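# Tilt the crate and slide the card sheet beneath it

## Task

Get the flat card sheet beneath the plastic crate so that clearly more than half of the sheet ends up under it. The sheet is the thing that travels. The crate must stay near its starting spot and keep roughly its starting heading the whole time, and the crate and sheet may only shift together by a very small amount. Everything inside the crate must still be inside at the end. Tip the crate a little so the sheet can glide in without resistance; shoving a large part of the sheet under by force is a failure. The crate must never come fully off the table, and while it is tipped it must not touch any other object on the table; either of these is a failure. It is also a failure if a gripper is still propping the crate up at the end, so release it and pull the grippers away. The final state must hold without the robot's help, and nothing may be pushed or knocked off the table.

## Robot and tools

ROBOT. Two arms, left_arm and right_arm, are mounted on opposite sides of the table. left_arm's base sits on the +y side. The names are labels only and say nothing about which side of a camera image an arm appears on. Each arm has a parallel two-finger gripper. In a gripper's own axes the fingers extend along +x and close along y. The reported end_effector_position is the point between the finger pads, about 3 to 4 cm short of the fingertips.

WORLD FRAME. Results use one shared frame: origin at the table centre, +z up, table surface at z = +0.020 m. Positions are in metres, orientations are quaternions in wxyz order, velocities in m/s and rad/s. Reported hand positions can be somewhat off, especially when an arm is stretched out.

execute_actions. Argument actions: a list of actions, run in order. An action is a table of 1 to 15 rows; each row lasts one control step (1/30 s) and a short table repeats its final row until 15 steps (0.5 s) have passed. Every row has exactly 14 numbers, each between -1 and 1, covering both arms even if one stays still: left_arm dx, dy, dz, rx, ry, rz, opening, then right_arm dx, dy, dz, rx, ry, rz, opening. dx to rz are offsets, not poses: they are measured in that gripper's own axes from its measured pose when the action began (for a call's first action, from the pose in the latest result of this scene). Each row is counted from that same starting pose, not added to the row before. Scale: 1.0 equals 0.6 m for dx, dy, dz and 180 degrees for rotation; rx, ry, rz form a single rotation vector. opening is absolute, not an offset: +1 is fully open (0.088 m), empty fingers touch near -0.80, and values down to -1 close no further. A full close takes at least about 0.5 s. An empty list just returns the current state and images.

Per control step the commanded pose is trimmed to at most 70 mm and 16 degrees away from the measured pose, so large offsets need several actions; after an action an arm only continues to its last trimmed pose. Position wins over orientation when both cannot be met.

move. Argument target: one 14-number row laid out as above, offsets in gripper axes measured from the pose in the latest result that shows one; the opening is absolute and is sent when the move starts. speed: top path speed in m/s, 0.002 to 0.5 (default 0.25); rotation is capped at twice that value in rad/s. blocking: with false, a result comes after 0.5 s while the arm keeps going; until a result shows the move has ended, further moves and action rows are rejected, so call wait(0) to check or stop to brake. Paths are straight, all arms finish together, and they take 0.5 to 10 s. They ignore obstacles and the other arm. The result adds a move: line giving the ending (done, off_target, moving, held, fault) and any limits (paced = pose was clipped, held = a check blocked steps, after which the arm may speed up sharply), plus each gripper's remaining distance to its target.

wait. seconds from 0 to 10; arms keep their last command, a running move continues. stop: no arguments; brakes a running move, needing some distance. zoom_image: camera (cam_high, cam_low, cam_left_wrist, cam_right_wrist) and region [x0, y0, x1, y1] in image pixels, top-left origin, no larger than 504 by 504. finished_scene: scene, the number of the current scene; it ends that scene for good and reports success, so call it only once the sheet is in place, the crate is released and the grippers are clear.

RESULT LINES. The state line shows left_arm then right_arm pose and velocities. Hand target lines give the pose each controller is heading for. grip_measured is the finger opening on the command scale; the last Joint positions value is the opening in metres. To grip, command clearly less than grip_measured; the gap sets the squeeze (about 34 N per pad maximum, readings off by up to about 1 mm). A pose unreachable line means the clearance check altered or blocked that arm's command. Step readings list positions at some steps, with HELD marking steps where an arm's row was held back. MOTOR HOT appears from 50 °C; at 95 °C an OVER-TEMPERATURE FAULT freezes the arm and, if it does not cool, cuts its power so it drops.

CAMERAS. All four images are 504x504; calibration data (intrinsics, distortion, world-to-camera transforms) is supplied and may be slightly off.

CAUTIONS. Friction may leave a gripper short of its goal or slightly tilted; check pose after each motion and correct. Faster contact hits harder, and aiming beyond the contact point presses harder. If contact torque reaches a joint's load limit (waist 18.2, shoulder 22.5, elbow 22.4, wrist pitch 5.92, wrist yaw 5.9, wrist roll 5.54 N m), that arm halts for 10 s and drops the rest of the call. Keep the arms from hitting each other. Lift only one edge of the crate slightly, never all of it, keep it away from other objects while tipped, slide the sheet in gently, lower the crate, open, and retreat. Avoid drops, slams and anything leaving the table; loose objects may occasionally be nudged by outside pushes.

Each tool is called by a JSON object that holds its "op" and its "data".

## Session

{"op": "execute_actions", "data": {"actions": []}}

Scene clock: 0.00 s.
left_arm: end_effector_position=(+0.2500, +0.4974, +0.1989) grip_measured=+0.825 end_effector_quat_wxyz=(+0.808, -0.382, +0.218, -0.392) end_effector_velocity=(-0.000, -0.000, -0.001) end_effector_angular_velocity=(-0.015, +0.025, +0.006) | right_arm: end_effector_position=(-0.2462, -0.3247, +0.2664) grip_measured=+0.848 end_effector_quat_wxyz=(+0.236, -0.455, -0.018, +0.858) end_effector_velocity=(+0.003, -0.001, -0.003) end_effector_angular_velocity=(-0.014, -0.005, -0.004)
Joint positions: left_arm=[ 1.545  1.649  0.106  1.338  1.308 -0.711  0.079] | right_arm=[ 0.911  1.621  1.119 -0.395  0.15  -0.212  0.081]
Joint velocities: left_arm=[-0.002 -0.002 -0.002 -0.007 -0.007 -0.022  0.   ] | right_arm=[-0.002 -0.002 -0.007 -0.007 -0.007  0.007  0.   ]
Heat: left arm: hottest waist 20 °C (+0.0 °C/min); right arm: hottest wrist pitch 21 °C (+0.0 °C/min).
Hand target (left_arm): +0.250, +0.497, +0.199; +0.808, -0.382, +0.218, -0.392
Hand target (right_arm): -0.246, -0.325, +0.266; +0.236, -0.455, -0.018, +0.858

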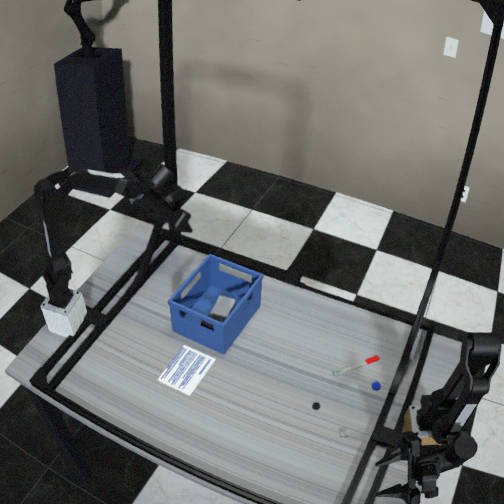

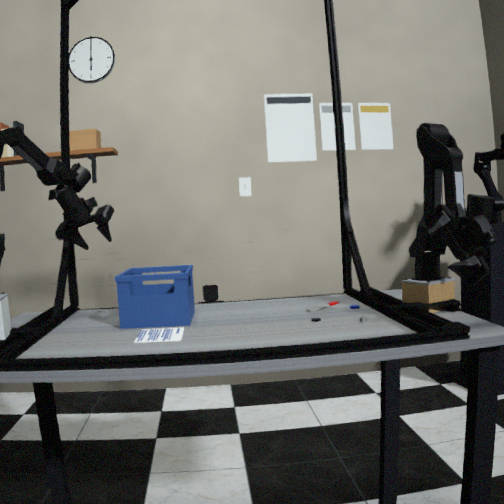

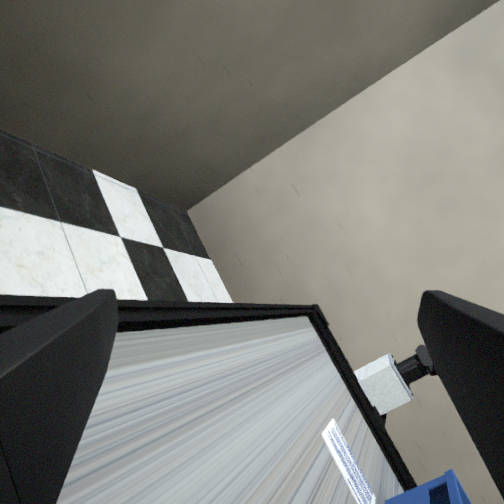

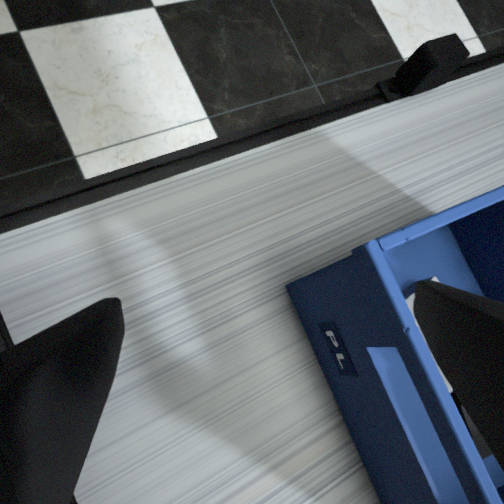

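{"op": "zoom_image", "data": {"camera": "cam_high", "region": [130, 240, 290, 400]}}

{"op": "zoom_image", "data": {"camera": "cam_low", "region": [90, 240, 230, 360]}}

Region (130, 240, 290, 400) of cam_high's 504x504 image, scaled by 3.150, with more detail than that image has.

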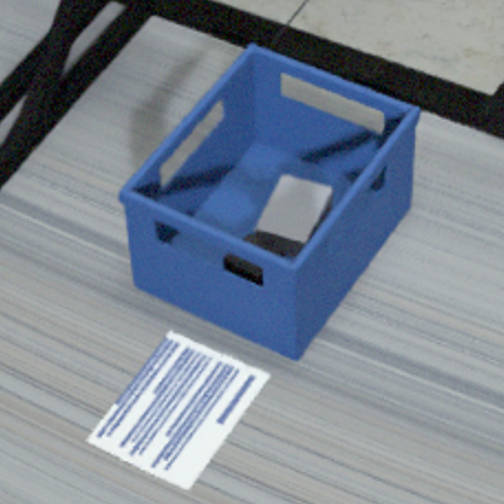

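Region (90, 240, 230, 360) of cam_low's 504x504 image, scaled by 3.600, with more detail than that image has; it fills the top 432 rows of this view, and the rest is white.

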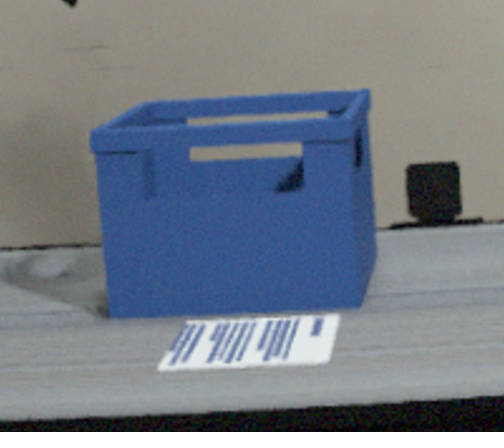

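{"op": "move", "data": {"target": [0.628,-0.348,-0.53,-0.131,0.392,0.199,-1,-0.079,-0.352,-0.298,0.379,0.227,-0.052,0.3]}}

Scene clock: 27.60 s.
left_arm: end_effector_position=(+0.1686, -0.0294, +0.1607) grip_measured=-0.807 end_effector_quat_wxyz=(+0.533, -0.215, +0.771, -0.274) end_effector_velocity=(+0.002, +0.001, -0.004) end_effector_angular_velocity=(+0.007, -0.000, +0.011) | right_arm: end_effector_position=(-0.0000, -0.1918, +0.2548) grip_measured=+0.300 end_effector_quat_wxyz=(+0.503, -0.500, +0.491, +0.506) end_effector_velocity=(-0.002, -0.003, -0.002) end_effector_angular_velocity=(-0.018, +0.017, +0.020)
Joint positions: left_arm=[ 0.014  2.615  2.34  -0.75   0.601 -1.228  0.   ] | right_arm=[ 0.134  1.908  1.614 -1.261  0.011  0.293  0.054]
Joint velocities: left_arm=[ 0.002  0.002 -0.007  0.007 -0.007 -0.007  0.   ] | right_arm=[-0.002  0.002 -0.002 -0.007 -0.022 -0.022 -0.   ]
Heat: left arm: hottest wrist pitch 22 °C (+4.3 °C/min); right arm: hottest elbow 24 °C (+6.5 °C/min).
Hand target (left_arm): +0.169, -0.031, +0.154; +0.531, -0.215, +0.774, -0.270
Hand target (right_arm): +0.000, -0.190, +0.250; +0.502, -0.502, +0.497, +0.499
Off the commanded pose (left_arm): 0.013 m, 9 deg.
Off the commanded pose (right_arm): 0.005 m, 1 deg.
joint sent to its limit (left arm) — the command would take joint 3 (elbow) past its upper limit, so that joint was sent only as far as its limit.
move: off_target (left_arm)
camera_calibration (this result's frames):
cam_left_wrist: T_world_to_cam=[[0.10436, -0.7397, 0.664795, -0.140995], [-0.743449, 0.385977, 0.546173, 0.0767548], [-0.6606, -0.55124, -0.509649, 0.255766], [0, 0, 0, 1]] pos_world=[0.240736, 0.00706874, 0.182162]
cam_right_wrist: T_world_to_cam=[[0.998452, -0.00894194, 0.0548966, -0.0115819], [-0.0276372, -0.936285, 0.350153, -0.244106], [0.0482678, -0.351128, -0.935082, 0.256223], [0, 0, 0, 1]] pos_world=[-0.00754976, -0.138689, 0.3257]

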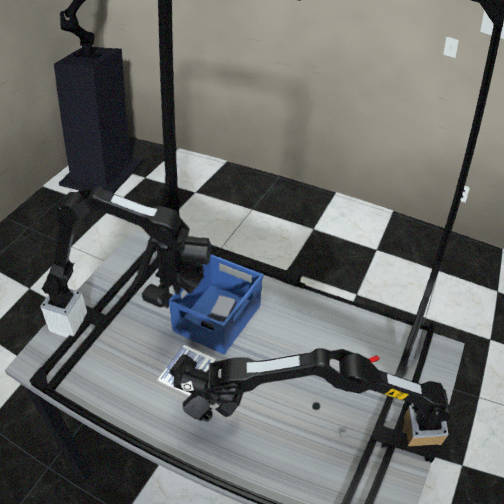

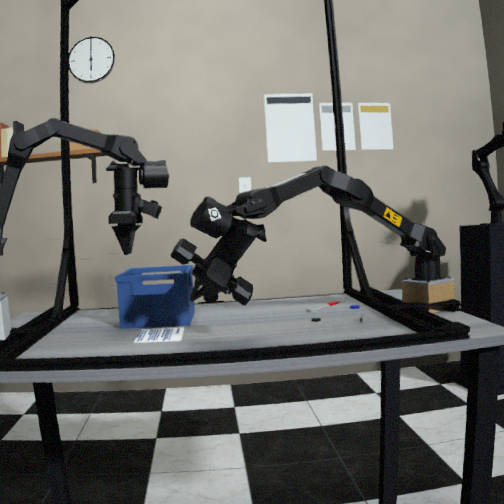

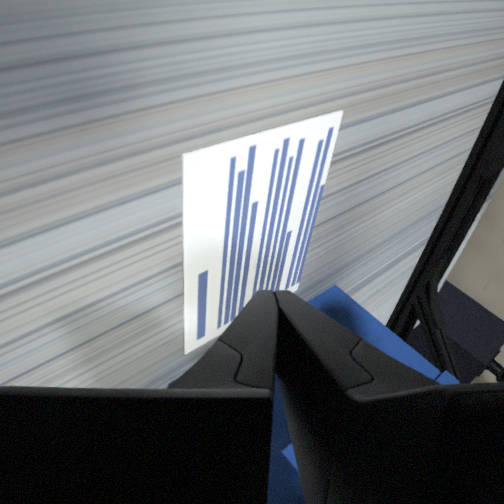

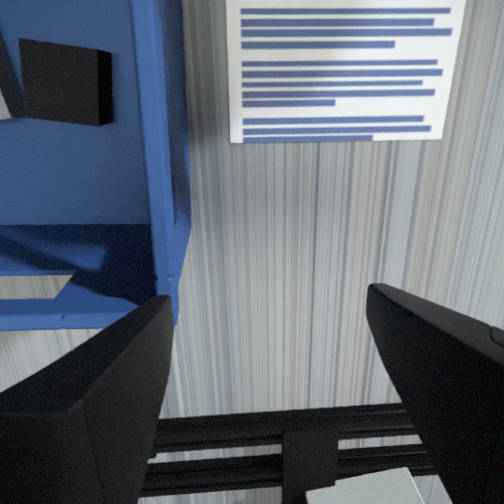

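{"op": "move", "data": {"target": [-0.12,0.235,-0.246,0.59,-0.168,-0.239,-1,0.1,-0.2,0.1,0.5,0,0,-1], "speed": 0.3}}

Scene clock: 47.03 s.
left_arm: end_effector_position=(+0.0488, +0.1493, +0.1695) grip_measured=-0.807 end_effector_quat_wxyz=(+0.521, +0.005, -0.001, -0.854) end_effector_velocity=(+0.001, +0.001, -0.006) end_effector_angular_velocity=(+0.032, +0.019, +0.010) | right_arm: end_effector_position=(+0.1188, -0.1314, +0.2031) grip_measured=-0.785 end_effector_quat_wxyz=(+0.711, +0.004, +0.703, +0.018) end_effector_velocity=(+0.002, +0.002, -0.000) end_effector_angular_velocity=(+0.008, +0.007, -0.014)
Joint positions: left_arm=[0.004 2.178 0.59  1.575 0.89  0.017 0.   ] | right_arm=[-0.195  2.095  1.676 -1.121  0.011  1.525  0.001]
Joint velocities: left_arm=[ 0.002  0.002 -0.007 -0.022 -0.007 -0.007  0.   ] | right_arm=[-0.007  0.002  0.002  0.007 -0.007  0.007 -0.   ]
Heat: left arm: hottest shoulder 26 °C (+7.7 °C/min); right arm: hottest shoulder 25 °C (+5.1 °C/min).
Hand target (left_arm): +0.049, +0.152, +0.164; -0.521, -0.008, -0.004, +0.854
Hand target (right_arm): +0.120, -0.130, +0.196; +0.710, +0.002, +0.704, +0.010
Off the commanded pose (left_arm): 0.009 m, 1 deg.
Off the commanded pose (right_arm): 0.007 m, 1 deg.
joint sent to its limit (left arm) — the command would take joint 4 (wrist pitch) past its upper limit, so that joint was sent only as far as its limit.
move: off_target (left_arm)
camera_calibration (this result's frames):
cam_left_wrist: T_world_to_cam=[[-0.868261, 0.493795, 0.0478393, -0.0343012], [0.14884, 0.351265, -0.92437, 0.124836], [-0.473253, -0.795474, -0.378486, 0.28472], [0, 0, 0, 1]] pos_world=[0.0863819, 0.199575, 0.224798]
cam_right_wrist: T_world_to_cam=[[0.000558649, -0.999836, 0.0180813, -0.131047], [-0.934143, 0.00593142, 0.356849, 0.0640611], [-0.356898, -0.0170899, -0.933987, 0.315172], [0, 0, 0, 1]] pos_world=[0.1724, -0.126019, 0.273876]

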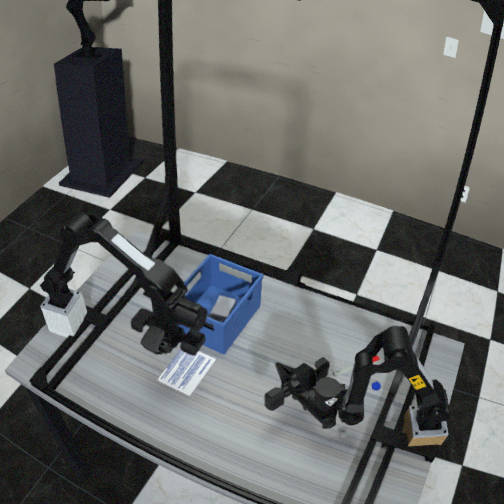

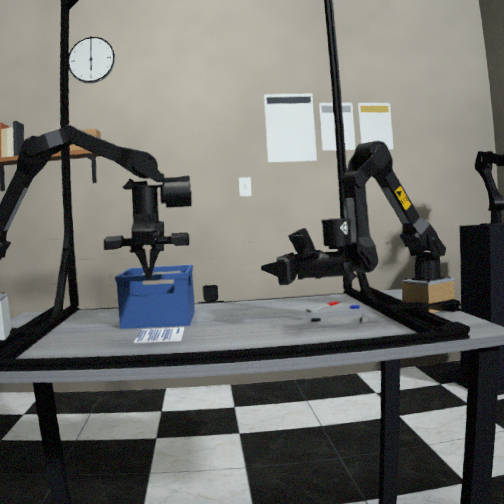

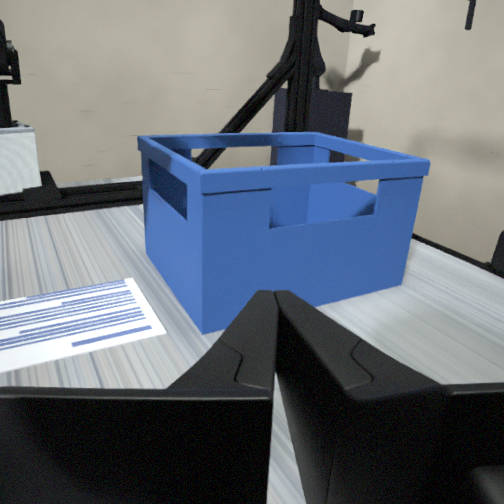

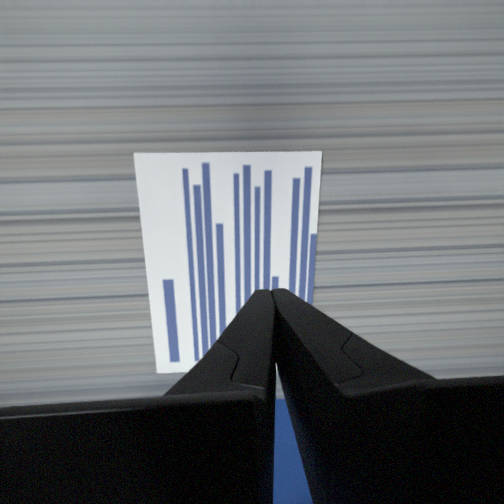

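{"op": "move", "data": {"target": [0.255,-0.132,-0.085,0,0,0.094,-1,0.2,0.05,0.01,0,0,0,-1], "speed": 0.15}}

Scene clock: 52.83 s.
left_arm: end_effector_position=(-0.0902, +0.0516, +0.1225) grip_measured=-0.807 end_effector_quat_wxyz=(+0.641, +0.001, -0.005, -0.768) end_effector_velocity=(-0.001, -0.002, -0.001) end_effector_angular_velocity=(+0.004, +0.007, +0.015) | right_arm: end_effector_position=(+0.1236, -0.0963, +0.0927) grip_measured=-0.785 end_effector_quat_wxyz=(+0.711, +0.011, +0.702, +0.023) end_effector_velocity=(-0.000, -0.001, +0.002) end_effector_angular_velocity=(-0.002, +0.007, +0.005)
Joint positions: left_arm=[-0.586  2.467  0.914  1.557  0.004  0.009  0.   ] | right_arm=[-0.204  2.357  1.651 -0.817  0.011  1.519  0.001]
Joint velocities: left_arm=[-0.007  0.002  0.007 -0.007 -0.022 -0.007  0.   ] | right_arm=[-0.002 -0.007 -0.002 -0.007 -0.007 -0.007  0.   ]
Heat: left arm: hottest shoulder 26 °C (+6.8 °C/min); right arm: hottest shoulder 25 °C (+4.5 °C/min).
Hand target (left_arm): -0.092, +0.051, +0.117; +0.641, +0.002, -0.000, -0.768
Hand target (right_arm): +0.125, -0.097, +0.084; +0.711, +0.004, +0.703, +0.018
Off the commanded pose (left_arm): 0.006 m, 0 deg.
Off the commanded pose (right_arm): 0.009 m, 1 deg.
move: off_target (right_arm)
camera_calibration (this result's frames):
cam_left_wrist: T_world_to_cam=[[-0.974416, 0.219895, 0.0464753, -0.0998159], [0.0389848, 0.369016, -0.928605, 0.126059], [-0.221346, -0.903036, -0.368148, 0.150386], [0, 0, 0, 1]] pos_world=[-0.0688893, 0.111235, 0.177063]
cam_right_wrist: T_world_to_cam=[[-0.00174266, -0.999996, 0.00214534, -0.0921372], [-0.934397, 0.00239257, 0.356225, 0.107503], [-0.356229, -0.00138382, -0.934398, 0.215776], [0, 0, 0, 1]] pos_world=[0.177155, -0.0920955, 0.163523]

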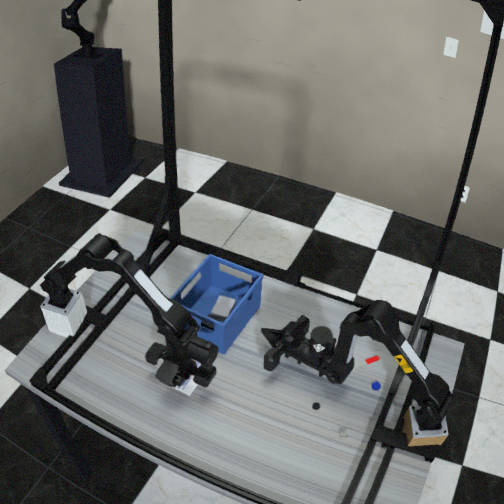

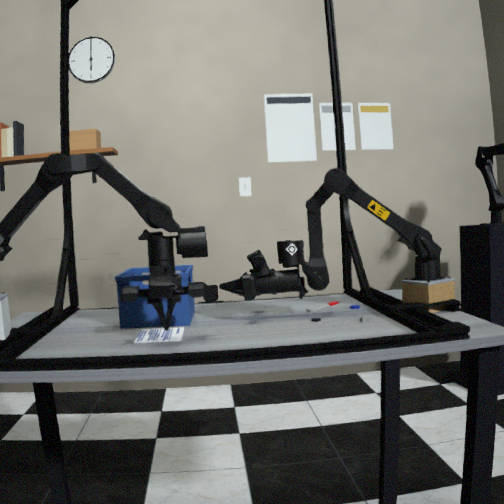

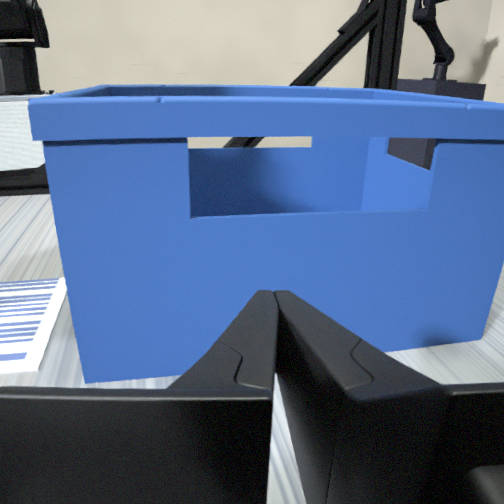

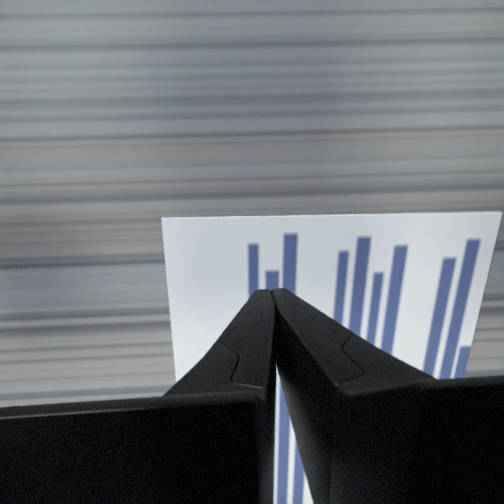

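{"op": "move", "data": {"target": [0.075,0,0.028,0,0,0,-1,0.03,-0.03,0.035,0,0.12,0,-1], "speed": 0.1}}

Scene clock: 59.67 s.
left_arm: end_effector_position=(-0.0977, +0.0102, +0.1348) grip_measured=-0.807 end_effector_quat_wxyz=(+0.641, +0.006, -0.001, -0.767) end_effector_velocity=(-0.000, +0.001, -0.004) end_effector_angular_velocity=(+0.013, +0.005, +0.005) | right_arm: end_effector_position=(+0.1460, -0.1085, +0.0837) grip_measured=-0.785 end_effector_quat_wxyz=(+0.572, +0.014, +0.820, +0.034) end_effector_velocity=(-0.003, -0.003, +0.001) end_effector_angular_velocity=(+0.000, +0.023, +0.018)
Joint positions: left_arm=[-0.586  2.468  1.092  1.368  0.004  0.009  0.   ] | right_arm=[-0.383  2.388  1.627 -0.824 -0.359  1.327  0.001]
Joint velocities: left_arm=[-0.002  0.002 -0.002 -0.007 -0.007 -0.007  0.   ] | right_arm=[-0.002 -0.002 -0.007 -0.007 -0.022 -0.022 -0.   ]
Heat: left arm: hottest shoulder 26 °C (+6.0 °C/min); right arm: hottest shoulder 27 °C (+6.0 °C/min).
Hand target (left_arm): -0.099, +0.007, +0.139; +0.641, +0.001, -0.005, -0.768
Hand target (right_arm): +0.145, -0.114, +0.074; +0.568, +0.006, +0.823, +0.024
Off the commanded pose (left_arm): 0.005 m, 1 deg.
Off the commanded pose (right_arm): 0.011 m, 2 deg.
move: off_target (right_arm)
camera_calibration (this result's frames):
cam_left_wrist: T_world_to_cam=[[-0.974596, 0.218979, 0.0470214, -0.098587], [0.040752, 0.379819, -0.924163, 0.152559], [-0.220232, -0.898769, -0.379094, 0.117378], [0, 0, 0, 1]] pos_world=[-0.0764492, 0.0691399, 0.190122]
cam_right_wrist: T_world_to_cam=[[0.014599, -0.999714, -0.0189645, -0.104942], [-0.745104, -0.023525, 0.666533, 0.0751389], [-0.666788, 0.00439981, -0.745234, 0.245487], [0, 0, 0, 1]] pos_world=[0.221206, -0.104225, 0.130873]

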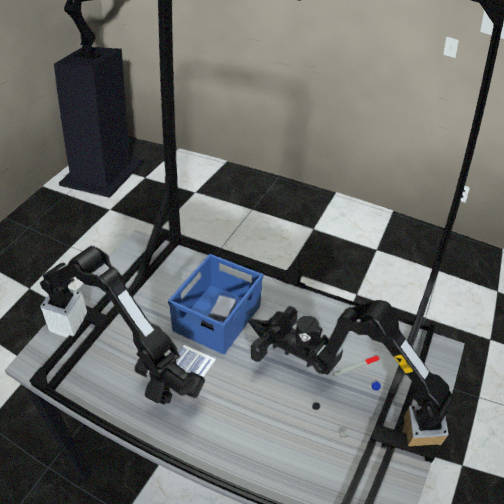

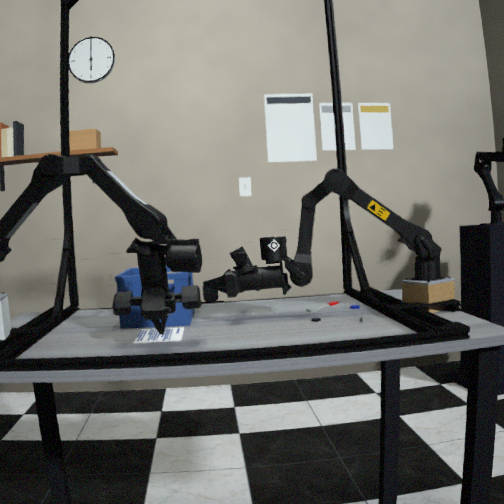

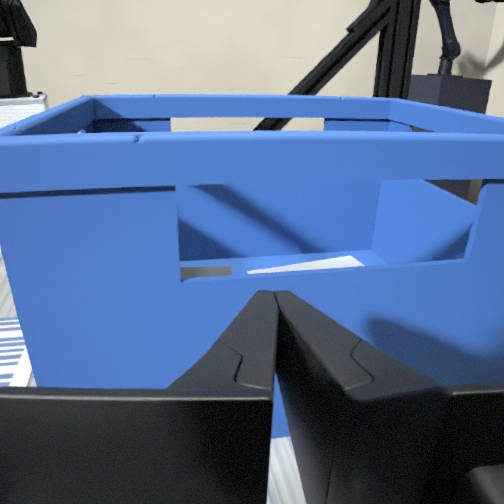

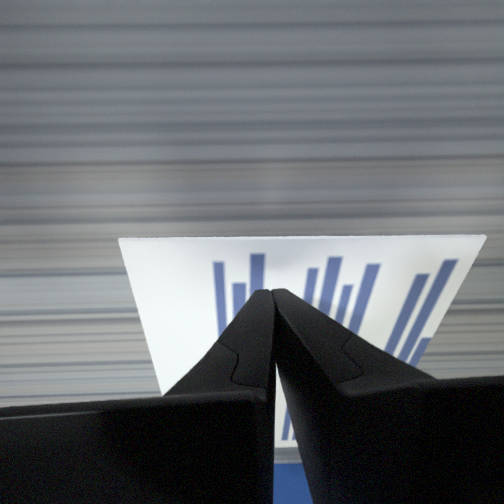

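{"op": "move", "data": {"target": [0.055,-0.02,0.02,0,0,0,-1,0,-0.02,0,0,0,0,-1], "speed": 0.06}}

Scene clock: 63.87 s.
left_arm: end_effector_position=(-0.1143, -0.0184, +0.1515) grip_measured=-0.807 end_effector_quat_wxyz=(+0.641, +0.004, -0.002, -0.768) end_effector_velocity=(-0.003, +0.000, -0.005) end_effector_angular_velocity=(+0.023, +0.003, -0.010) | right_arm: end_effector_position=(+0.1449, -0.1194, +0.0797) grip_measured=-0.785 end_effector_quat_wxyz=(+0.570, +0.013, +0.821, +0.030) end_effector_velocity=(-0.001, -0.003, +0.001) end_effector_angular_velocity=(-0.006, -0.006, +0.009)
Joint positions: left_arm=[-0.613  2.473  1.234  1.236 -0.022  0.009  0.   ] | right_arm=[-0.387  2.366  1.565 -0.793 -0.36   1.325  0.001]
Joint velocities: left_arm=[-0.002  0.002  0.002 -0.022  0.007 -0.007  0.   ] | right_arm=[ 0.002 -0.007 -0.007 -0.007  0.007 -0.007 -0.   ]
Heat: left arm: hottest shoulder 27 °C (+6.0 °C/min); right arm: hottest shoulder 27 °C (+6.0 °C/min).
Hand target (left_arm): -0.116, -0.020, +0.146; +0.641, +0.006, -0.001, -0.768
Hand target (right_arm): +0.146, -0.120, +0.083; +0.572, +0.014, +0.820, +0.033
Off the commanded pose (left_arm): 0.005 m, 0 deg.
Off the commanded pose (right_arm): 0.004 m, 0 deg.
move: done
camera_calibration (this result's frames):
cam_left_wrist: T_world_to_cam=[[-0.974472, 0.219598, 0.0467052, -0.109268], [0.0400987, 0.374926, -0.926187, 0.179602], [-0.2209, -0.900671, -0.37416, 0.093486], [0, 0, 0, 1]] pos_world=[-0.0930295, 0.0408578, 0.206427]
cam_right_wrist: T_world_to_cam=[[0.0121729, -0.99986, -0.011449, -0.116143], [-0.743251, -0.016707, 0.668804, 0.0771503], [-0.668902, 0.00036819, -0.743351, 0.241489], [0, 0, 0, 1]] pos_world=[0.220288, -0.114927, 0.126583]

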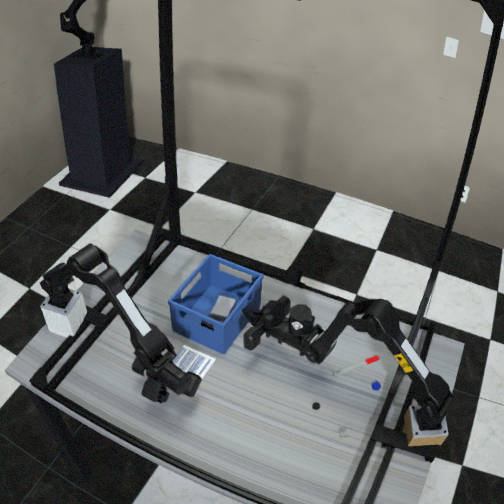

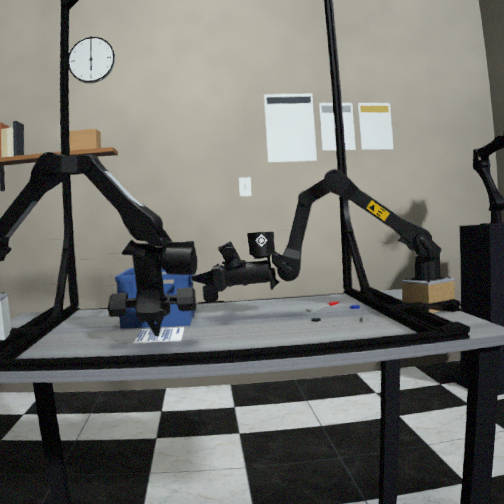

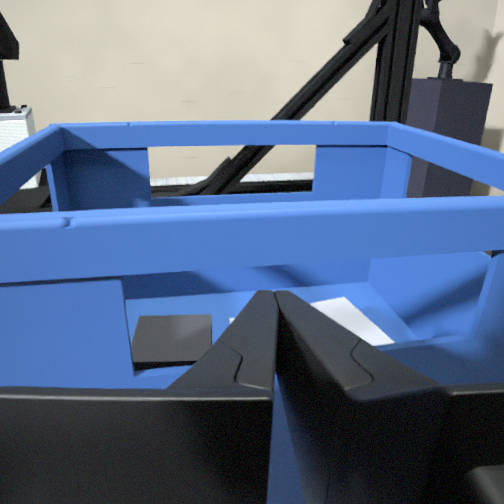

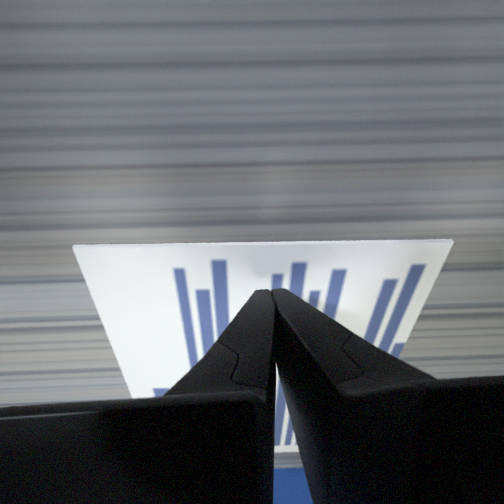

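Slightly high; advance while lowering.

{"op": "move", "data": {"target": [0.0,0,-0.022,0,0,0,-1,0,0,0,0,0,0,-1], "speed": 0.05}}

{"op": "move", "data": {"target": [0.065,0,-0.008,0,0,0,-1,0,0,0,0,0,0,-1], "speed": 0.04}}

Scene clock: 66.47 s.
left_arm: end_effector_position=(-0.1141, -0.0173, +0.1441) grip_measured=-0.807 end_effector_quat_wxyz=(+0.641, +0.002, -0.004, -0.768) end_effector_velocity=(-0.003, +0.001, +0.002) end_effector_angular_velocity=(+0.006, +0.021, -0.000) | right_arm: end_effector_position=(+0.1449, -0.1193, +0.0798) grip_measured=-0.785 end_effector_quat_wxyz=(+0.571, +0.013, +0.821, +0.030) end_effector_velocity=(-0.000, -0.002, +0.001) end_effector_angular_velocity=(-0.008, +0.009, -0.009)
Joint positions: left_arm=[-0.613  2.499  1.235  1.266 -0.022  0.009  0.   ] | right_arm=[-0.387  2.365  1.565 -0.792 -0.36   1.325  0.001]
Joint velocities: left_arm=[-0.007 -0.007 -0.002 -0.007 -0.007 -0.022  0.   ] | right_arm=[-0.002 -0.002 -0.002 -0.007 -0.007  0.007 -0.   ]
Heat: left arm: hottest shoulder 27 °C (+6.1 °C/min); right arm: hottest shoulder 28 °C (+7.1 °C/min).
Hand target (left_arm): -0.114, -0.018, +0.138; +0.641, +0.004, -0.002, -0.768
Hand target (right_arm): +0.145, -0.119, +0.080; +0.570, +0.013, +0.821, +0.030
Off the commanded pose (left_arm): 0.006 m, 0 deg.
Off the commanded pose (right_arm): 0.000 m, 0 deg.
move: done
camera_calibration (this result's frames):
cam_left_wrist: T_world_to_cam=[[-0.974418, 0.219859, 0.0465899, -0.108919], [0.0390362, 0.369727, -0.92832, 0.172456], [-0.221325, -0.902753, -0.368852, 0.0909037], [0, 0, 0, 1]] pos_world=[-0.0927452, 0.0422487, 0.198699]
cam_right_wrist: T_world_to_cam=[[0.012532, -0.999846, -0.0123246, -0.115986], [-0.74337, -0.0175595, 0.66865, 0.0770025], [-0.668764, 0.000782226, -0.743475, 0.24166], [0, 0, 0, 1]] pos_world=[0.220308, -0.114805, 0.126751]

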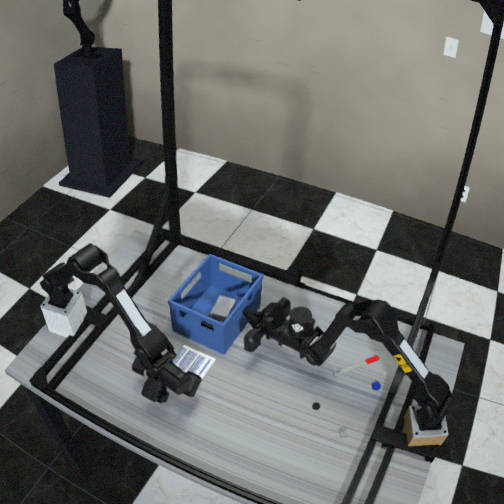

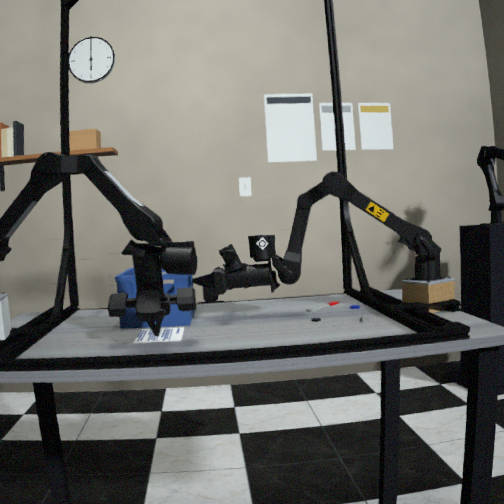

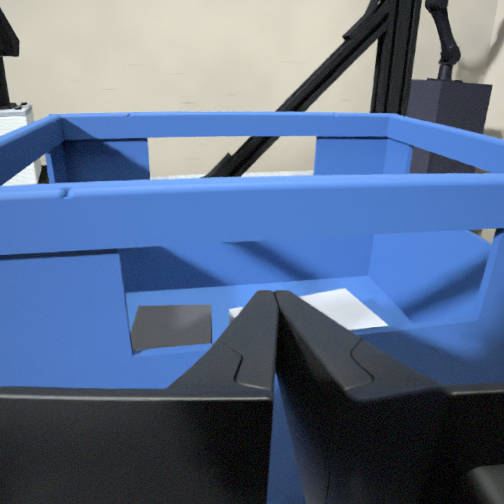

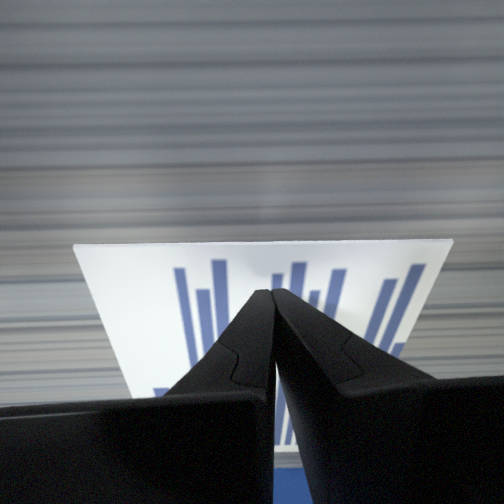

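Scene clock: 67.80 s.
left_arm: end_effector_position=(-0.1215, -0.0534, +0.1452) grip_measured=-0.807 end_effector_quat_wxyz=(+0.641, -0.001, -0.006, -0.768) end_effector_velocity=(-0.001, -0.002, -0.005) end_effector_angular_velocity=(+0.018, +0.004, +0.005) | right_arm: end_effector_position=(+0.1449, -0.1193, +0.0798) grip_measured=-0.785 end_effector_quat_wxyz=(+0.571, +0.013, +0.821, +0.030) end_effector_velocity=(-0.005, -0.004, +0.002) end_effector_angular_velocity=(-0.014, +0.026, +0.009)
Joint positions: left_arm=[-0.613  2.579  1.436  1.152 -0.022  0.009  0.   ] | right_arm=[-0.387  2.365  1.565 -0.792 -0.36   1.325  0.001]
Joint velocities: left_arm=[-0.002  0.007  0.012 -0.022 -0.007 -0.007  0.   ] | right_arm=[ 0.002 -0.002 -0.002 -0.022 -0.022 -0.007 -0.   ]
Heat: left arm: hottest shoulder 27 °C (+6.0 °C/min); right arm: hottest shoulder 29 °C (+8.0 °C/min).
Hand target (left_arm): -0.121, -0.055, +0.139; +0.641, +0.002, -0.004, -0.768
Hand target (right_arm): +0.145, -0.119, +0.080; +0.571, +0.013, +0.821, +0.030
Off the commanded pose (left_arm): 0.006 m, 0 deg.
Off the commanded pose (right_arm): 0.000 m, 0 deg.
move: done
camera_calibration (this result's frames):
cam_left_wrist: T_world_to_cam=[[-0.974365, 0.22012, 0.0464731, -0.108186], [0.0379713, 0.364517, -0.930422, 0.187031], [-0.221745, -0.904806, -0.363531, 0.0561612], [0, 0, 0, 1]] pos_world=[-0.100061, 0.00645314, 0.199462]
cam_right_wrist: T_world_to_cam=[[0.012532, -0.999846, -0.0123246, -0.115986], [-0.74337, -0.0175595, 0.66865, 0.0770025], [-0.668764, 0.000782226, -0.743475, 0.24166], [0, 0, 0, 1]] pos_world=[0.220308, -0.114805, 0.126751]

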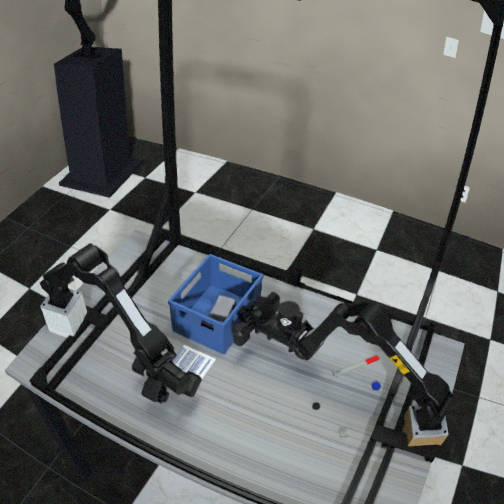

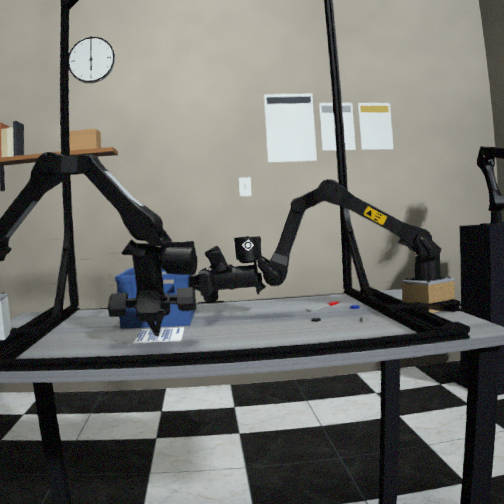

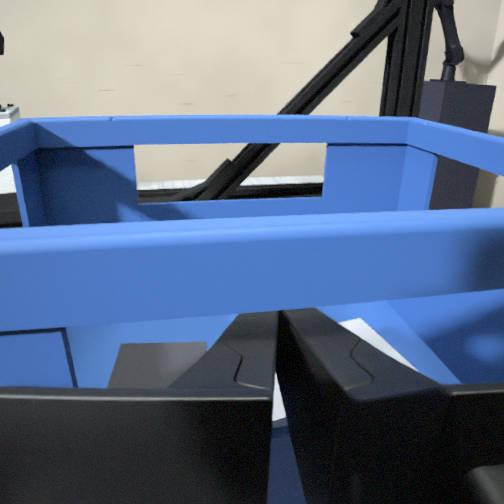

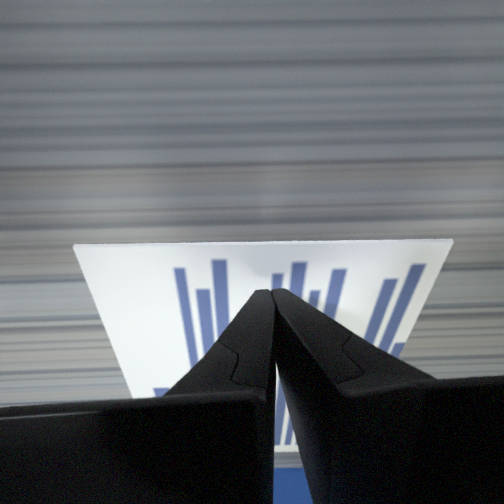

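{"op": "move", "data": {"target": [0.033,0.006,0.06,0,0,0,-1,0.031,0,0.012,0,0,0,-1], "speed": 0.03}}

{"op": "zoom_image", "data": {"camera": "cam_low", "region": [90, 240, 230, 360]}}

Scene clock: 71.97 s.
left_arm: end_effector_position=(-0.1219, -0.0665, +0.1511) grip_measured=-0.807 end_effector_quat_wxyz=(+0.641, +0.022, +0.012, -0.767) end_effector_velocity=(-0.001, -0.001, +0.003) end_effector_angular_velocity=(+0.008, +0.005, +0.005) | right_arm: end_effector_position=(+0.1464, -0.1128, +0.0710) grip_measured=-0.785 end_effector_quat_wxyz=(+0.573, +0.021, +0.818, +0.041) end_effector_velocity=(-0.002, -0.001, +0.002) end_effector_angular_velocity=(+0.005, +0.021, +0.018)
Joint positions: left_arm=[-0.608  2.558  1.499  1.008 -0.018  0.009  0.   ] | right_arm=[-0.387  2.387  1.565 -0.743 -0.36   1.325  0.001]
Joint velocities: left_arm=[-0.002 -0.007  0.007 -0.022 -0.007 -0.007  0.   ] | right_arm=[-0.002 -0.002 -0.002 -0.007 -0.022 -0.022  0.   ]
Heat: left arm: hottest shoulder 28 °C (+7.0 °C/min); right arm: hottest shoulder 30 °C (+8.0 °C/min).
Hand target (left_arm): -0.121, -0.072, +0.181; +0.641, -0.001, -0.006, -0.767
Hand target (right_arm): +0.145, -0.118, +0.060; +0.571, +0.013, +0.821, +0.030
Off the commanded pose (left_arm): 0.031 m, 3 deg.
Off the commanded pose (right_arm): 0.012 m, 2 deg.
move: off_target (left_arm, right_arm)
camera_calibration (this result's frames):
cam_left_wrist: T_world_to_cam=[[-0.974909, 0.217404, 0.0478281, -0.106452], [0.0485783, 0.417464, -0.907394, 0.198664], [-0.217238, -0.882303, -0.41755, 0.0565575], [0, 0, 0, 1]] pos_world=[-0.101145, -0.00989098, 0.208973]
cam_right_wrist: T_world_to_cam=[[0.012681, -0.999171, -0.0386864, -0.107682], [-0.747262, -0.0351774, 0.663597, 0.0830109], [-0.664408, 0.0204938, -0.747089, 0.237916], [0, 0, 0, 1]] pos_world=[0.221469, -0.109548, 0.118492]

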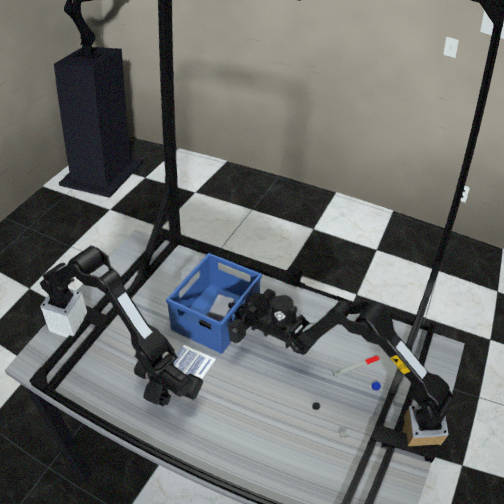

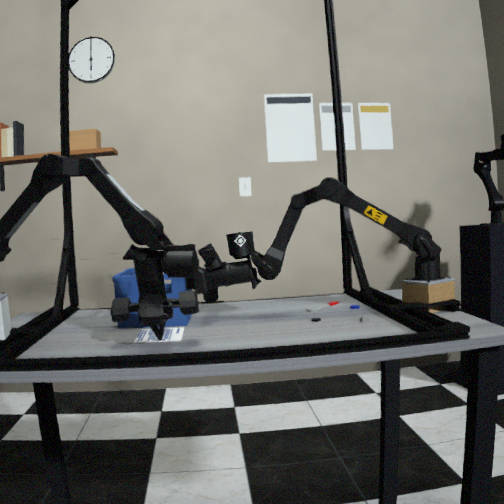

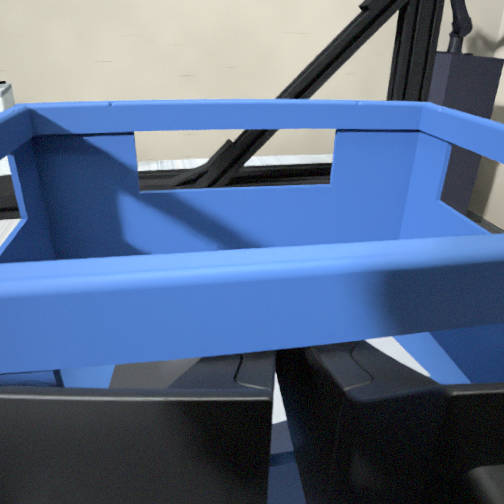

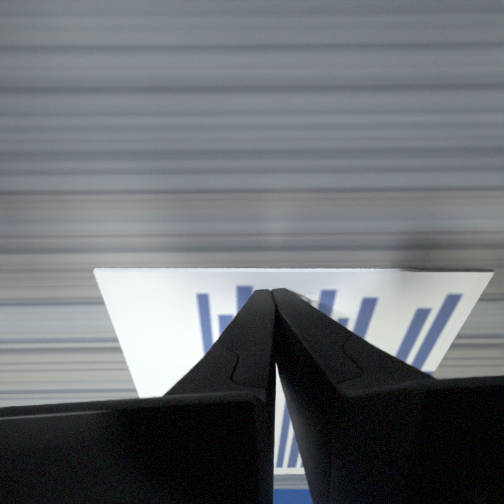

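Region (90, 240, 230, 360) of cam_low's 504x504 image, scaled by 3.600, with more detail than that image has; it fills the top 432 rows of this view, and the rest is white.

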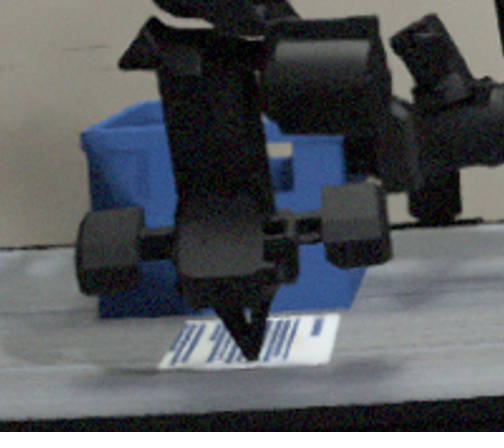

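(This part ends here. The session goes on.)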